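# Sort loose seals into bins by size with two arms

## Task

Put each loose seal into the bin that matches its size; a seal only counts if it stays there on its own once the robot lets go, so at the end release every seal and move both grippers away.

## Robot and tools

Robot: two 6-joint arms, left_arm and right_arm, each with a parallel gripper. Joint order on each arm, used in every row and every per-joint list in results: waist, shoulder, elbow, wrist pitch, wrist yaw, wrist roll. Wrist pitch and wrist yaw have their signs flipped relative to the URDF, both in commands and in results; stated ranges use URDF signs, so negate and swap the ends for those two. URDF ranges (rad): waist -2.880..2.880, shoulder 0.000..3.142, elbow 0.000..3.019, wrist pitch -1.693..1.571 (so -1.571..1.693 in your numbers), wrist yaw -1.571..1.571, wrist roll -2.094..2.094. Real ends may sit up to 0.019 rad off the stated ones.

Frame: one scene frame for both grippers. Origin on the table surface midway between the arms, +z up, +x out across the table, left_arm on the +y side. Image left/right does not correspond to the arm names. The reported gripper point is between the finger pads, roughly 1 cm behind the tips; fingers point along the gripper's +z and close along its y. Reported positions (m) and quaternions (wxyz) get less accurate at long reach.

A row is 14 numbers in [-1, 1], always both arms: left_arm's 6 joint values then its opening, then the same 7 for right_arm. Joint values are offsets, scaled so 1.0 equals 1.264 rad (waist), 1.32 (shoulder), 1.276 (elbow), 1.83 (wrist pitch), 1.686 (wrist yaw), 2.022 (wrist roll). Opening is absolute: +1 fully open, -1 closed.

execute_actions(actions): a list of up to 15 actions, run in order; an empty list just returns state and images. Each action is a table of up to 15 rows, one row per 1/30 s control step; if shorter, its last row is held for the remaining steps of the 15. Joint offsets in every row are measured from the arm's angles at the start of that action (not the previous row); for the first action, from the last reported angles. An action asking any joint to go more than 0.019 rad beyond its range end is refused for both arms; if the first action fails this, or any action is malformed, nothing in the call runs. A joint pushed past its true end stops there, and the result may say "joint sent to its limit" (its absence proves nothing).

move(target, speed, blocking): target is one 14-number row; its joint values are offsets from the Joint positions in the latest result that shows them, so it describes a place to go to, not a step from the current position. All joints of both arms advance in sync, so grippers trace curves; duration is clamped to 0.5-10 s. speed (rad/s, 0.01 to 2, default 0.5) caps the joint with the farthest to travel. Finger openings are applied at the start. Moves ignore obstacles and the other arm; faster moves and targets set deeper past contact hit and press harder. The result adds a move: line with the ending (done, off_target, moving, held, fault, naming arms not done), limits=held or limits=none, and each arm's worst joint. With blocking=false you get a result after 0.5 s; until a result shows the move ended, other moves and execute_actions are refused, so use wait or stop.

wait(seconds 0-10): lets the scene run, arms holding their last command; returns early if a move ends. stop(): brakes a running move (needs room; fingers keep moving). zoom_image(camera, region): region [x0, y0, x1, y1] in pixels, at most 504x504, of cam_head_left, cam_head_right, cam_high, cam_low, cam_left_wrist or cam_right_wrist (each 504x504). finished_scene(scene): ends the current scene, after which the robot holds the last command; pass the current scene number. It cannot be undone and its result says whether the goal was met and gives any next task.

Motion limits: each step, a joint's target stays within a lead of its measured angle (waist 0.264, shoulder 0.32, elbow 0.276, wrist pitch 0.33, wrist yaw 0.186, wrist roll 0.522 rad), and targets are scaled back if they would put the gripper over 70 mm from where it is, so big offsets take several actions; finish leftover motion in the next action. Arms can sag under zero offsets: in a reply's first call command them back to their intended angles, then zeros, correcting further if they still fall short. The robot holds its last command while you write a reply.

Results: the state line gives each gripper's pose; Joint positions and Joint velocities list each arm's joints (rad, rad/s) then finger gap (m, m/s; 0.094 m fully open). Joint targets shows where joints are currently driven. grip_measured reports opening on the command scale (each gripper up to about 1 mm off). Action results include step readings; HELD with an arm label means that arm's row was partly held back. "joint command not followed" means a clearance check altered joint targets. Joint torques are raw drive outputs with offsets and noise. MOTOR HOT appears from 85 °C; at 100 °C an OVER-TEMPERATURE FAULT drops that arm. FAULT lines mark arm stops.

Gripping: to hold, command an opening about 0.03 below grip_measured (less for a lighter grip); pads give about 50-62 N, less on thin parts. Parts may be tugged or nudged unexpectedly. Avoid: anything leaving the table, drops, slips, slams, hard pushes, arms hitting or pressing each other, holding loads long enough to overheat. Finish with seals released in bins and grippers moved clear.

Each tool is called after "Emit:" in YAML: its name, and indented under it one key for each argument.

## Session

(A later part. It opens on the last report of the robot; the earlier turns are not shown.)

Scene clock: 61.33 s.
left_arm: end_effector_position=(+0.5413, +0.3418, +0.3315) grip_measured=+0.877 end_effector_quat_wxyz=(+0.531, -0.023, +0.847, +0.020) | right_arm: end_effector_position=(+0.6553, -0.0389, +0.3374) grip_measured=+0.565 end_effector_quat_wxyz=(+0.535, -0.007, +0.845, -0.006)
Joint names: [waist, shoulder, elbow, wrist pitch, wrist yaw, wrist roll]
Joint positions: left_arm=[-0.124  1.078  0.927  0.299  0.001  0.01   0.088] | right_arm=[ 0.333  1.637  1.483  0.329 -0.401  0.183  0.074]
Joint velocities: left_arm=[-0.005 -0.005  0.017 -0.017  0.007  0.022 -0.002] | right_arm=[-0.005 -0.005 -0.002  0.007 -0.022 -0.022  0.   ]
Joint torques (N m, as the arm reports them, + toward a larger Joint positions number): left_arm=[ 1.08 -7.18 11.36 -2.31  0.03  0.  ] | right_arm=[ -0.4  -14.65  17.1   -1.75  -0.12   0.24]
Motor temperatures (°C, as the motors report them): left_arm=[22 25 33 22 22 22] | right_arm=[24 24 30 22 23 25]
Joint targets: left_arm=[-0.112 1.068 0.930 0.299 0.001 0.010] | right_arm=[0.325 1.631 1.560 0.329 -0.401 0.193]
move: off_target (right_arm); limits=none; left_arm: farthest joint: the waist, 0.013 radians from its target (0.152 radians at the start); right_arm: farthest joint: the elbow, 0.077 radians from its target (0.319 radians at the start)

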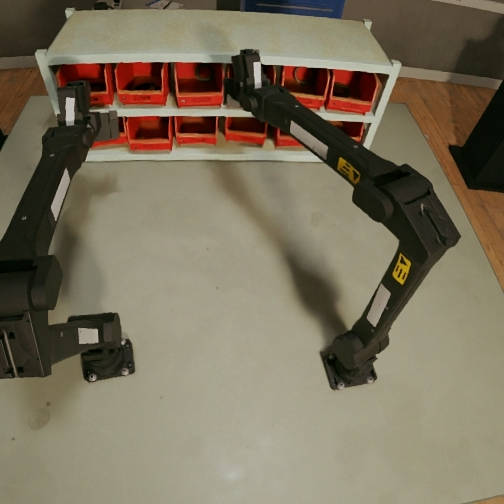

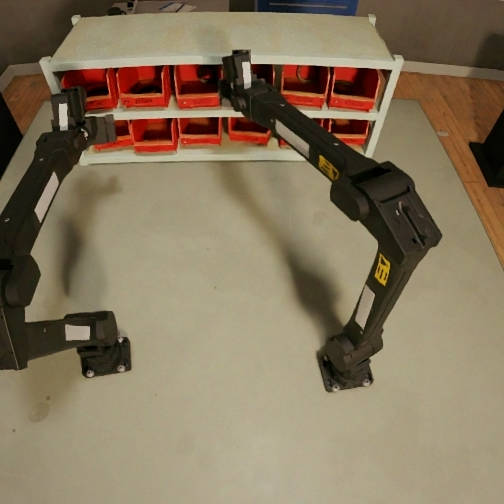

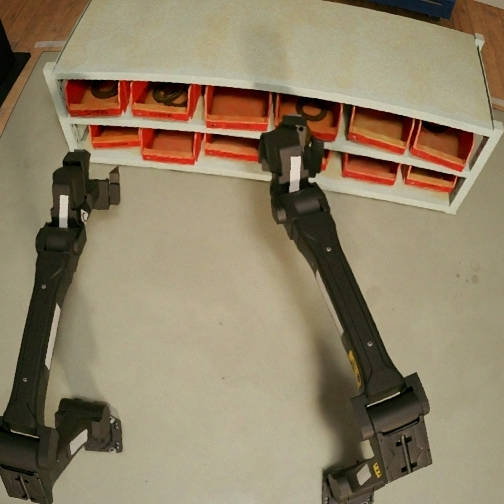

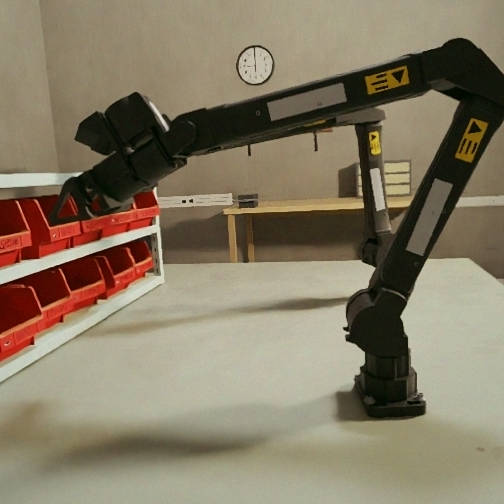

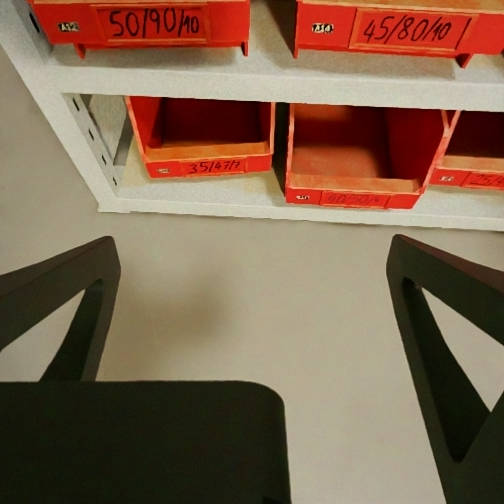

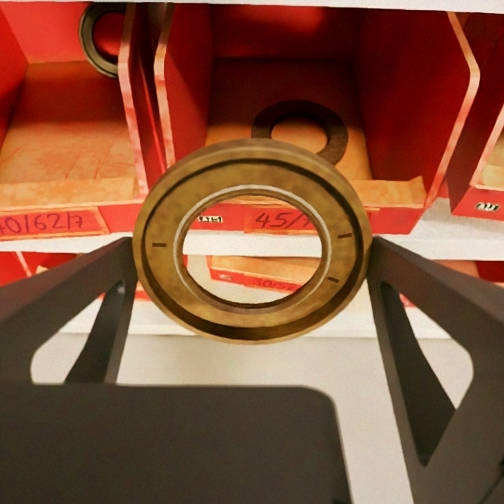

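Emit:
move:
  target: [0,0,0,0,0,0,0.88,-0.048,0.045,0.135,0.022,0,0,0.53]
  speed: 0.12

Scene clock: 64.70 s.
left_arm: end_effector_position=(+0.5413, +0.3418, +0.3315) grip_measured=+0.877 end_effector_quat_wxyz=(+0.531, -0.023, +0.847, +0.020) | right_arm: end_effector_position=(+0.6891, -0.0639, +0.3471) grip_measured=+0.565 end_effector_quat_wxyz=(+0.537, +0.016, +0.843, -0.018)
Joint names: [waist, shoulder, elbow, wrist pitch, wrist yaw, wrist roll]
Joint positions: left_arm=[-0.124  1.078  0.927  0.299  0.001  0.01   0.088] | right_arm=[ 0.282  1.695  1.579  0.36  -0.401  0.183  0.074]
Joint velocities: left_arm=[-0.005  0.005  0.007 -0.007 -0.037 -0.11   0.   ] | right_arm=[-0.015 -0.005 -0.002 -0.022 -0.037  0.051  0.   ]
Joint torques (N m, as the arm reports them, + toward a larger Joint positions number): left_arm=[ 0.31 -6.35 11.08 -2.35  0.04 -0.01] | right_arm=[ -0.18 -14.88  17.11  -1.31  -0.13   0.1 ]
Motor temperatures (°C, as the motors report them): left_arm=[22 25 33 22 22 22] | right_arm=[24 24 31 22 23 25]
Joint targets: left_arm=[-0.124 1.078 0.927 0.299 0.001 0.010] | right_arm=[0.272 1.696 1.655 0.369 -0.401 0.183]
move: off_target (right_arm); limits=none; left_arm: farthest joint: the waist, 0.000 radians from its target (0.000 radians at the start); right_arm: farthest joint: the elbow, 0.076 radians from its target (0.172 radians at the start)

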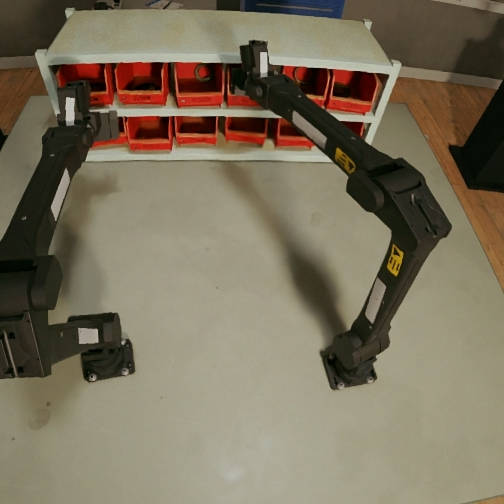

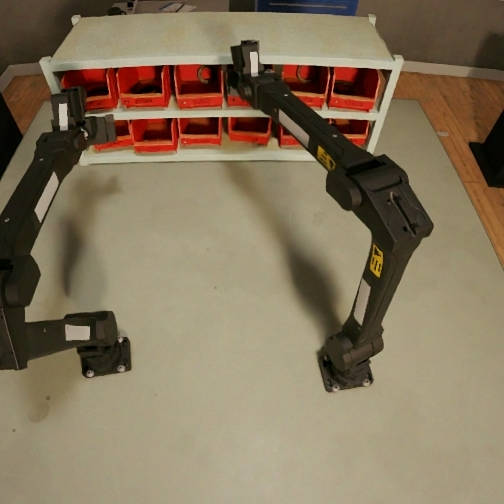

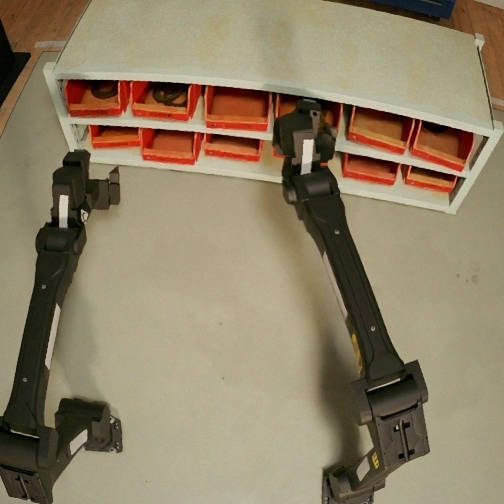

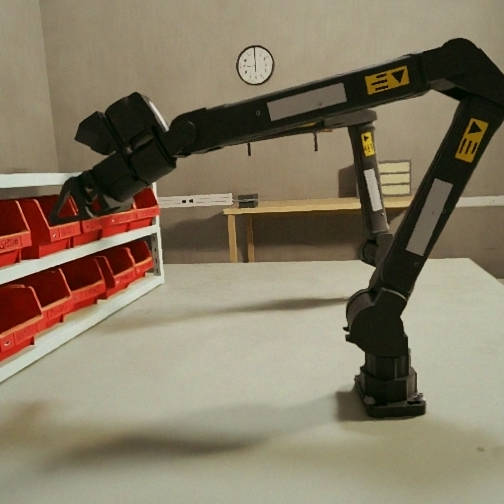

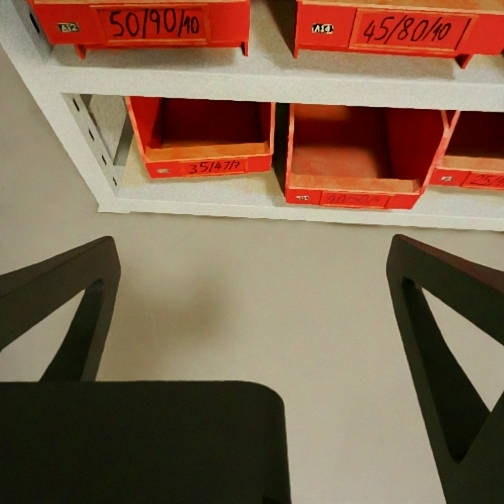

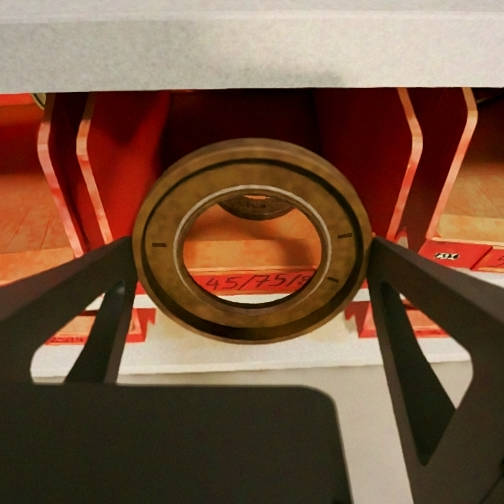

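Centered. Advance .036, z down ~.008; waist −.017.

Emit:
move:
  target: [0,0,0,0,0,0,0.88,-0.022,0.07,0.138,0,0,0,0.53]
  speed: 0.12

Scene clock: 68.33 s.
left_arm: end_effector_position=(+0.5413, +0.3418, +0.3315) grip_measured=+0.877 end_effector_quat_wxyz=(+0.531, -0.023, +0.847, +0.020) | right_arm: end_effector_position=(+0.7245, -0.0623, +0.3353) grip_measured=+0.565 end_effector_quat_wxyz=(+0.538, +0.022, +0.843, -0.022)
Joint names: [waist, shoulder, elbow, wrist pitch, wrist yaw, wrist roll]
Joint positions: left_arm=[-0.124  1.078  0.927  0.299  0.001  0.01   0.088] | right_arm=[ 0.266  1.79   1.675  0.36  -0.401  0.183  0.074]
Joint velocities: left_arm=[-0.015 -0.005  0.002 -0.002  0.051  0.007 -0.   ] | right_arm=[ 0.005  0.005 -0.002  0.007  0.022 -0.037 -0.   ]
Joint torques (N m, as the arm reports them, + toward a larger Joint positions number): left_arm=[ 0.22 -6.31 11.09 -2.33  0.04 -0.01] | right_arm=[ -0.59 -16.66  17.38  -1.72  -0.13   0.1 ]
Motor temperatures (°C, as the motors report them): left_arm=[22 25 32 22 22 22] | right_arm=[24 24 31 22 23 25]
Joint targets: left_arm=[-0.124 1.078 0.927 0.299 0.001 0.010] | right_arm=[0.254 1.788 1.755 0.360 -0.401 0.183]
move: off_target (right_arm); limits=none; left_arm: farthest joint: the waist, 0.000 radians from its target (0.000 radians at the start); right_arm: farthest joint: the elbow, 0.080 radians from its target (0.176 radians at the start)

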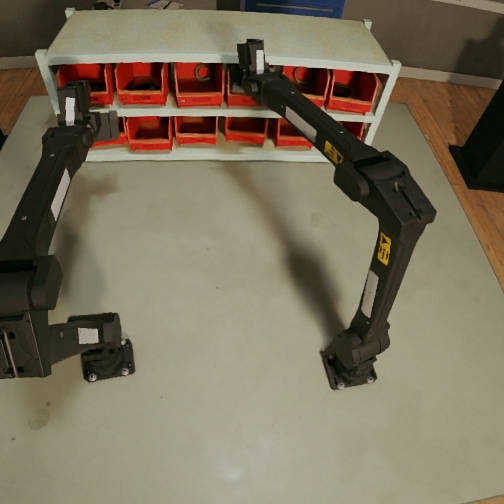

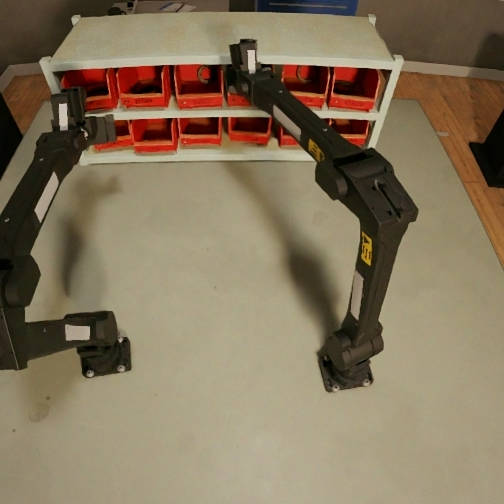

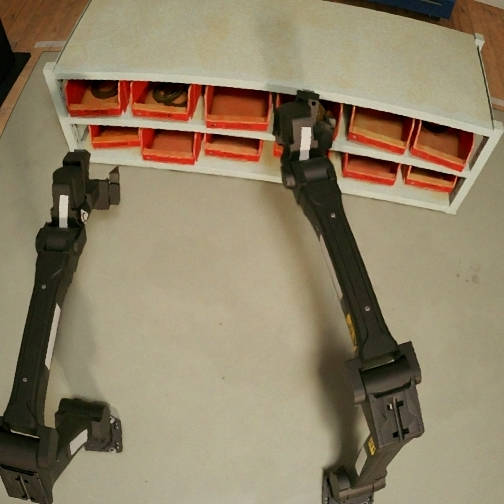

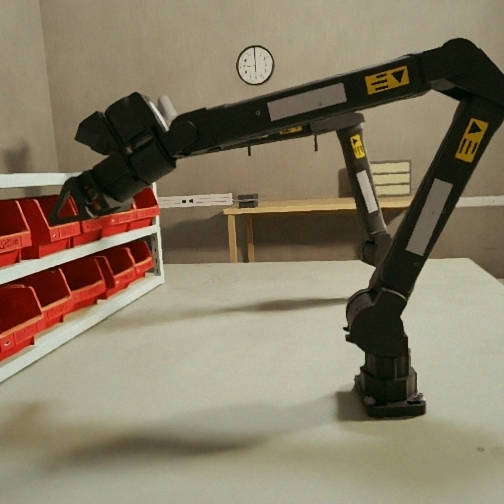

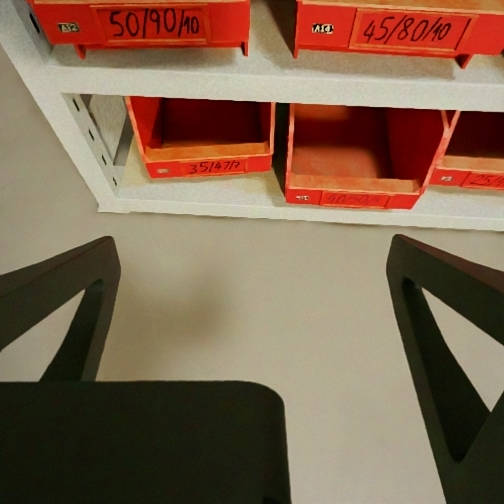

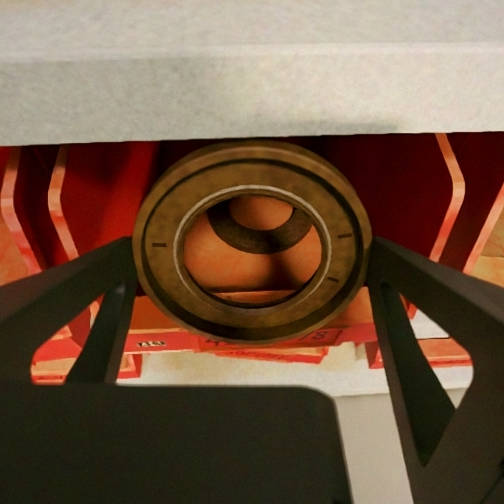

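Not yet fully past; advance level another .03.

Emit:
move:
  target: [0,0,0,0,0,0,0.88,-0.024,0.06,0.145,0.015,0,0,0.53]
  speed: 0.12

Scene clock: 71.57 s.
left_arm: end_effector_position=(+0.5413, +0.3418, +0.3315) grip_measured=+0.877 end_effector_quat_wxyz=(+0.531, -0.023, +0.847, +0.020) | right_arm: end_effector_position=(+0.7564, -0.0655, +0.3352) grip_measured=+0.565 end_effector_quat_wxyz=(+0.542, +0.031, +0.840, -0.025)
Joint names: [waist, shoulder, elbow, wrist pitch, wrist yaw, wrist roll]
Joint positions: left_arm=[-0.124  1.078  0.927  0.299  0.001  0.01   0.088] | right_arm=[ 0.247  1.869  1.782  0.377 -0.401  0.183  0.074]
Joint velocities: left_arm=[ 0.005  0.015 -0.012  0.002  0.051 -0.022  0.001] | right_arm=[-0.015 -0.015 -0.002  0.017  0.051  0.007 -0.001]
Joint torques (N m, as the arm reports them, + toward a larger Joint positions number): left_arm=[ 0.29 -6.41 11.04 -2.3   0.04  0.  ] | right_arm=[ -1.11 -17.62  17.27  -1.3   -0.13   0.1 ]
Motor temperatures (°C, as the motors report them): left_arm=[22 25 32 22 22 22] | right_arm=[24 24 32 22 23 25]
Joint targets: left_arm=[-0.124 1.078 0.927 0.299 0.001 0.010] | right_arm=[0.236 1.869 1.860 0.387 -0.401 0.183]
move: off_target (right_arm); limits=none; left_arm: farthest joint: the waist, 0.000 radians from its target (0.000 radians at the start); right_arm: farthest joint: the elbow, 0.078 radians from its target (0.185 radians at the start)

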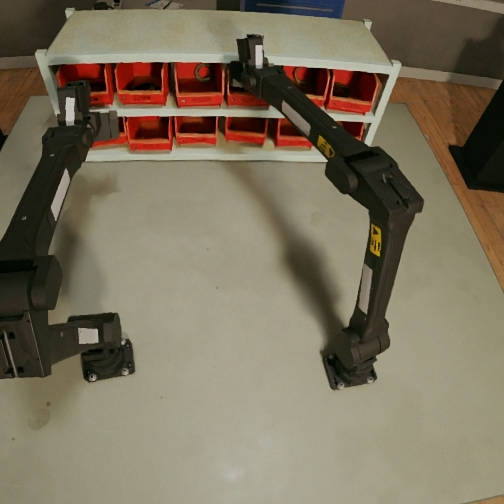

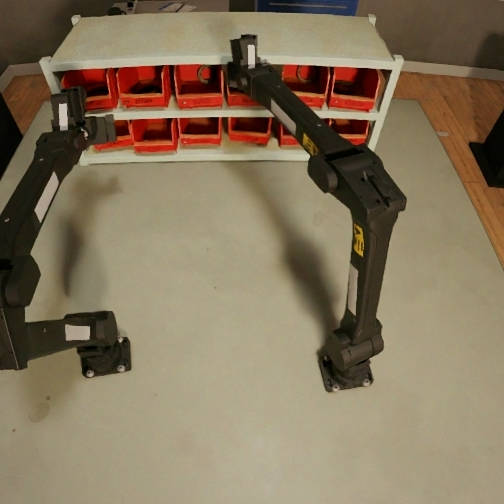

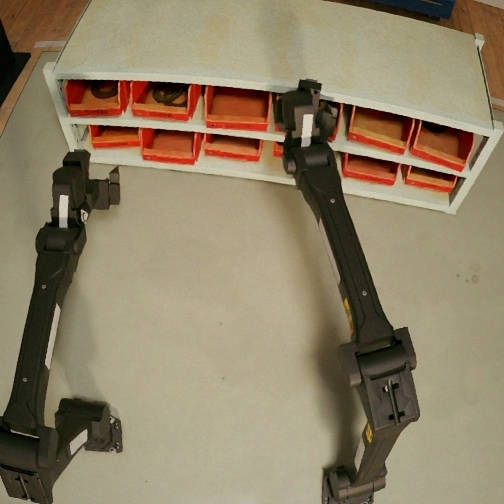

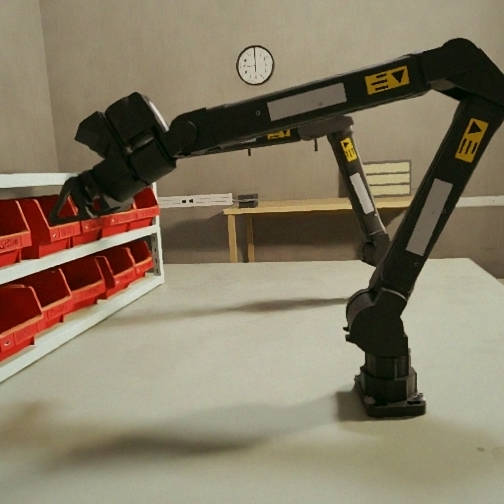

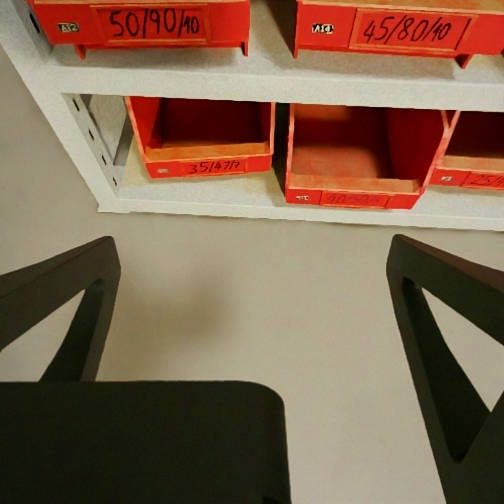

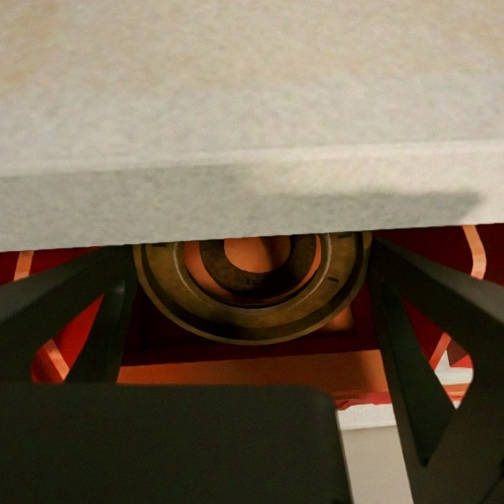

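Emit:
move:
  target: [0,0,0,0,0,0,0.88,-0.012,0.04,0.076,-0.015,0,0,0.53]
  speed: 0.1

Emit:
move:
  target: [0,0,0,0,0,0,0.88,0,0,0.06,0,0,0,0.8]

Emit:
move:
  target: [0,0,0,0,0,0,0.88,0.06,-0.3,-0.31,0,0,0,0.8]
  speed: 0.3

Scene clock: 75.30 s.
left_arm: end_effector_position=(+0.5413, +0.3418, +0.3315) grip_measured=+0.877 end_effector_quat_wxyz=(+0.531, -0.023, +0.847, +0.020) | right_arm: end_effector_position=(+0.7696, -0.0641, +0.3043) grip_measured=+0.565 end_effector_quat_wxyz=(+0.528, +0.029, +0.848, -0.032)
Joint names: [waist, shoulder, elbow, wrist pitch, wrist yaw, wrist roll]
Joint positions: left_arm=[-0.124  1.078  0.927  0.299  0.001  0.01   0.088] | right_arm=[ 0.243  1.924  1.801  0.377 -0.401  0.183  0.074]
Joint velocities: left_arm=[-0.005  0.005 -0.002  0.022  0.051  0.022 -0.001] | right_arm=[-0.005 -0.005  0.012  0.012  0.066  0.007 -0.001]
Joint torques (N m, as the arm reports them, + toward a larger Joint positions number): left_arm=[ 0.28 -6.34 11.08 -2.3   0.03 -0.01] | right_arm=[ -0.65 -18.38  17.18  -2.8   -0.12   0.1 ]
Motor temperatures (°C, as the motors report them): left_arm=[22 25 32 22 22 22] | right_arm=[24 25 33 22 23 25]
Joint targets: left_arm=[-0.124 1.078 0.927 0.299 0.001 0.010] | right_arm=[0.231 1.922 1.879 0.349 -0.401 0.183]
move: off_target (right_arm); limits=none; left_arm: farthest joint: the waist, 0.000 radians from its target (0.000 radians at the start); right_arm: farthest joint: the elbow, 0.078 radians from its target (0.097 radians at the start)

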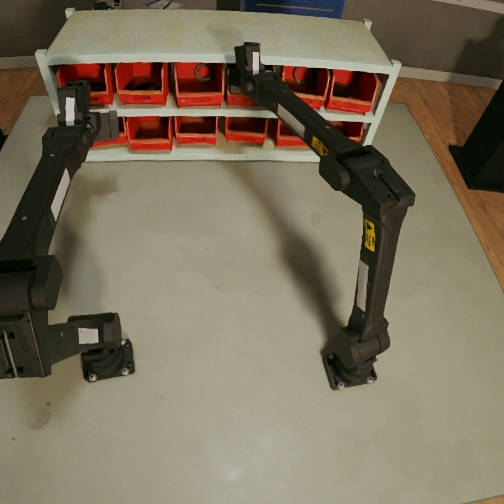

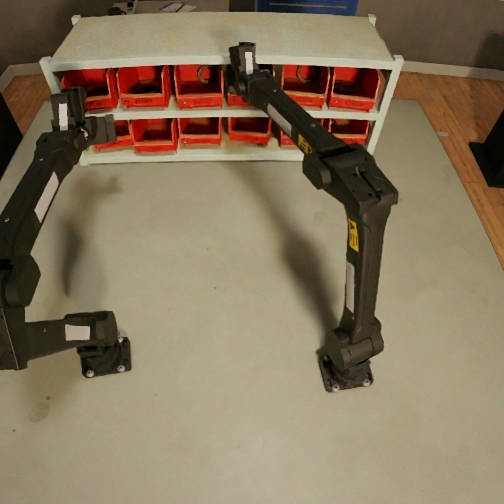

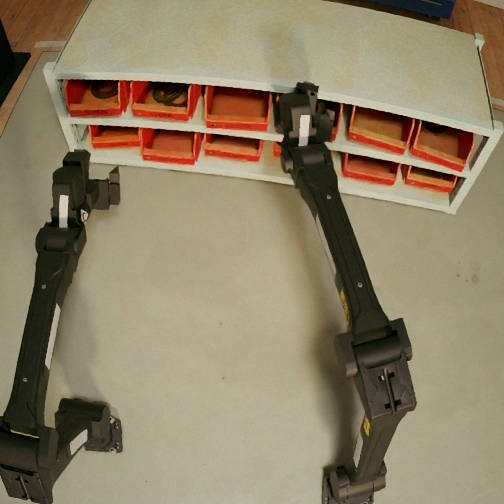

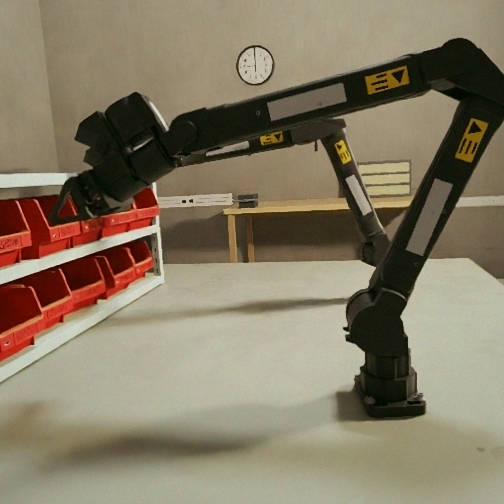

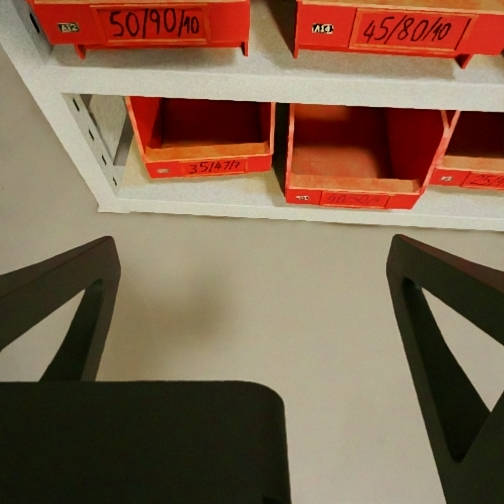

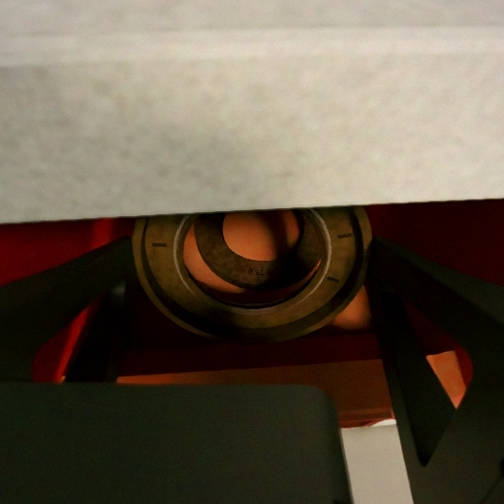

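Scene clock: 76.00 s.
left_arm: end_effector_position=(+0.5413, +0.3418, +0.3315) grip_measured=+0.877 end_effector_quat_wxyz=(+0.531, -0.023, +0.847, +0.020) | right_arm: end_effector_position=(+0.7696, -0.0641, +0.3043) grip_measured=+0.797 end_effector_quat_wxyz=(+0.528, +0.029, +0.848, -0.032)
Joint names: [waist, shoulder, elbow, wrist pitch, wrist yaw, wrist roll]
Joint positions: left_arm=[-0.124  1.078  0.927  0.299  0.001  0.01   0.088] | right_arm=[ 0.243  1.924  1.801  0.377 -0.401  0.183  0.084]
Joint velocities: left_arm=[ 0.005 -0.015  0.002 -0.002 -0.007 -0.081  0.   ] | right_arm=[-0.005 -0.005 -0.007 -0.002 -0.007  0.022  0.001]
Joint torques (N m, as the arm reports them, + toward a larger Joint positions number): left_arm=[ 0.3  -6.47 11.03 -2.33  0.02  0.  ] | right_arm=[  0.08 -18.23  17.07  -1.7   -0.12   0.09]
Motor temperatures (°C, as the motors report them): left_arm=[22 25 32 22 22 22] | right_arm=[24 25 33 22 23 25]
Joint targets: left_arm=[-0.124 1.078 0.927 0.299 0.001 0.010] | right_arm=[0.243 1.924 1.878 0.377 -0.401 0.183]
move: off_target (right_arm); limits=none; left_arm: farthest joint: the waist, 0.000 radians from its target (0.000 radians at the start); right_arm: farthest joint: the elbow, 0.076 radians from its target (0.076 radians at the start)

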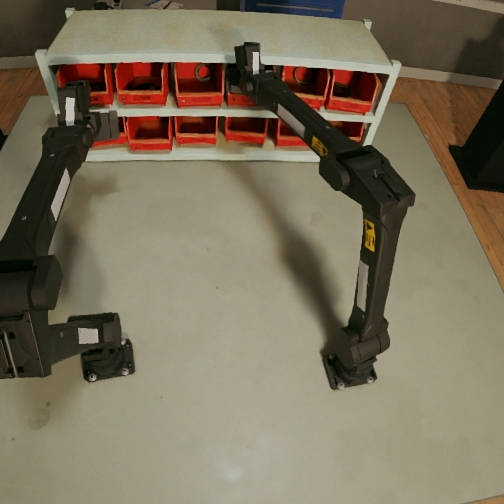

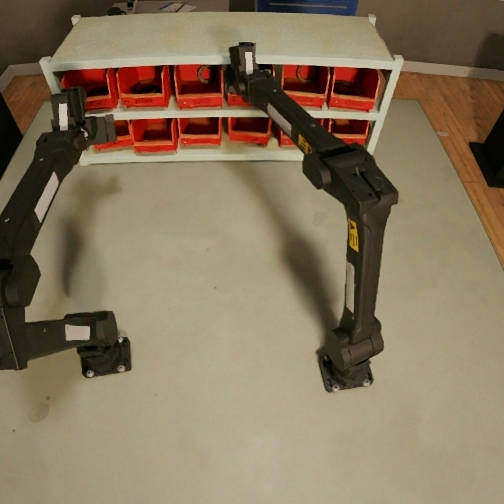

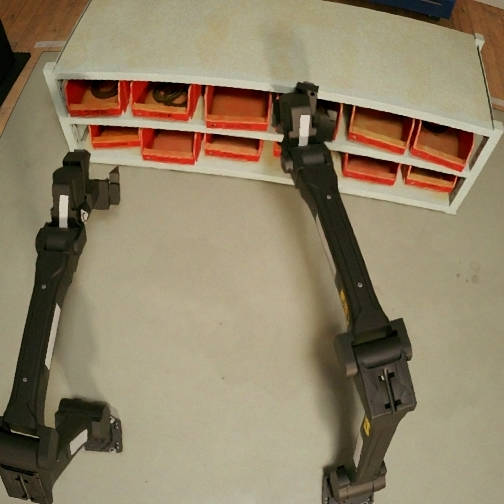

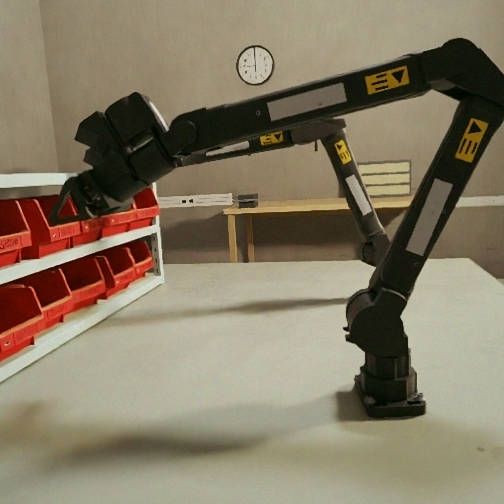

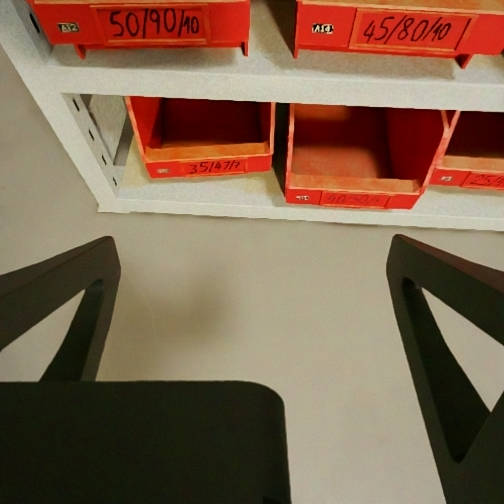

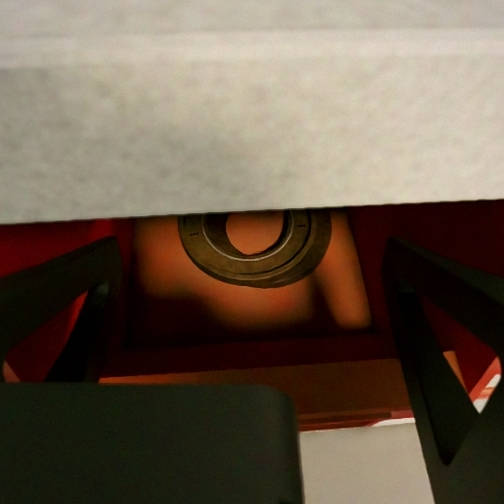

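Scene clock: 77.77 s.
left_arm: end_effector_position=(+0.5413, +0.3418, +0.3315) grip_measured=+0.877 end_effector_quat_wxyz=(+0.531, -0.023, +0.847, +0.020) | right_arm: end_effector_position=(+0.6255, -0.0701, +0.3505) grip_measured=+0.797 end_effector_quat_wxyz=(+0.527, +0.000, +0.850, -0.015)
Joint names: [waist, shoulder, elbow, wrist pitch, wrist yaw, wrist roll]
Joint positions: left_arm=[-0.124  1.078  0.927  0.299  0.001  0.01   0.088] | right_arm=[ 0.31   1.537  1.41   0.377 -0.401  0.183  0.084]
Joint velocities: left_arm=[-0.005 -0.015  0.007 -0.002  0.007 -0.022 -0.001] | right_arm=[ 0.015 -0.015  0.007 -0.007 -0.007 -0.022 -0.001]
Joint torques (N m, as the arm reports them, + toward a larger Joint positions number): left_arm=[ 0.28 -6.29 11.07 -2.33  0.04 -0.01] | right_arm=[  0.75 -13.89  10.12  -1.72  -0.12   0.1 ]
Motor temperatures (°C, as the motors report them): left_arm=[22 25 32 22 22 22] | right_arm=[24 25 32 22 23 25]
Joint targets: left_arm=[-0.124 1.078 0.927 0.299 0.001 0.010] | right_arm=[0.319 1.528 1.405 0.377 -0.401 0.183]
move: done; limits=none; left_arm: farthest joint: the waist, 0.000 radians from its target (0.000 radians at the start); right_arm: farthest joint: the waist, 0.009 radians from its target (0.076 radians at the start)

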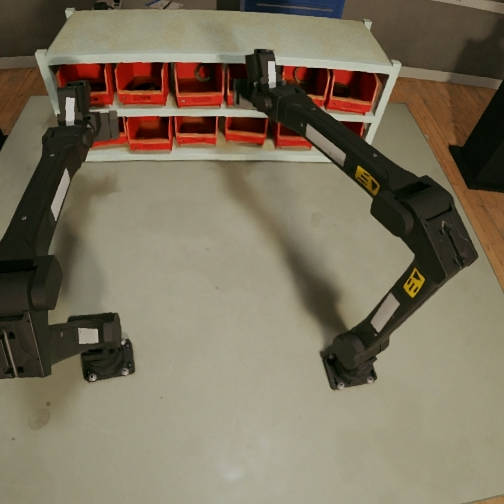

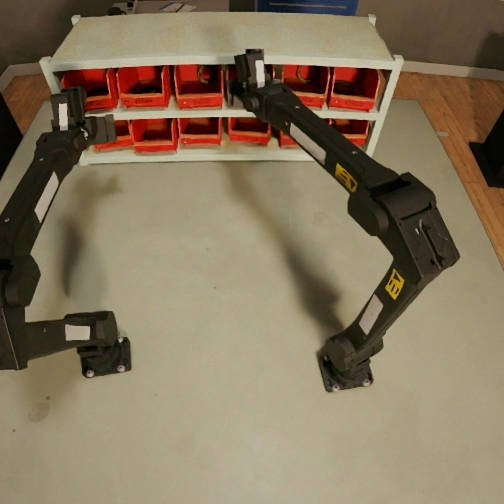

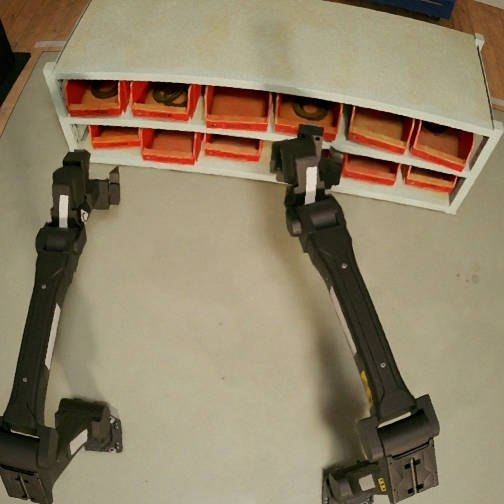

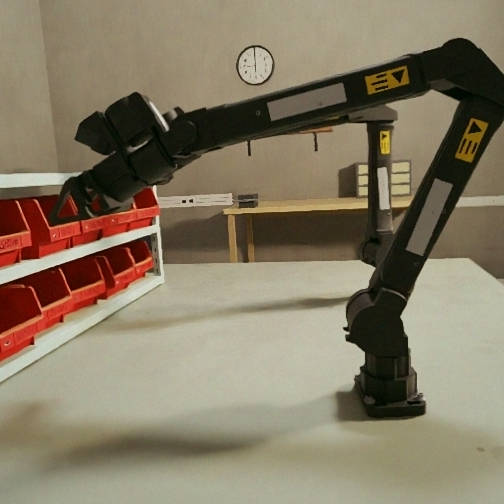

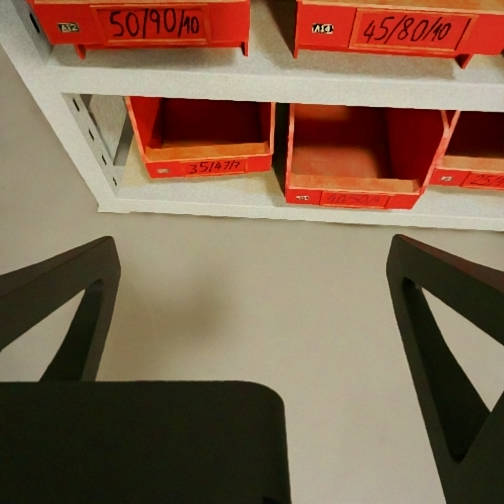

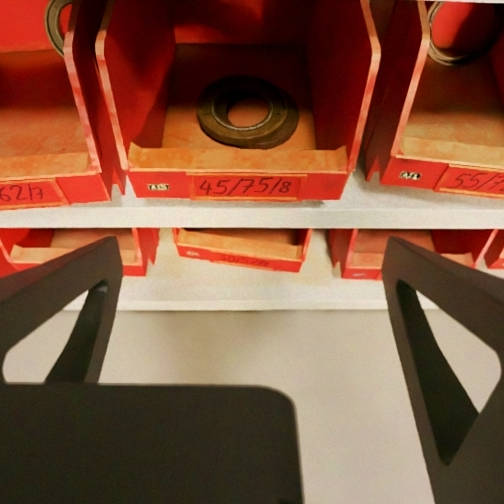

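Emit:
finished_scene:
  scene: 2

The scene is finished: the task was done.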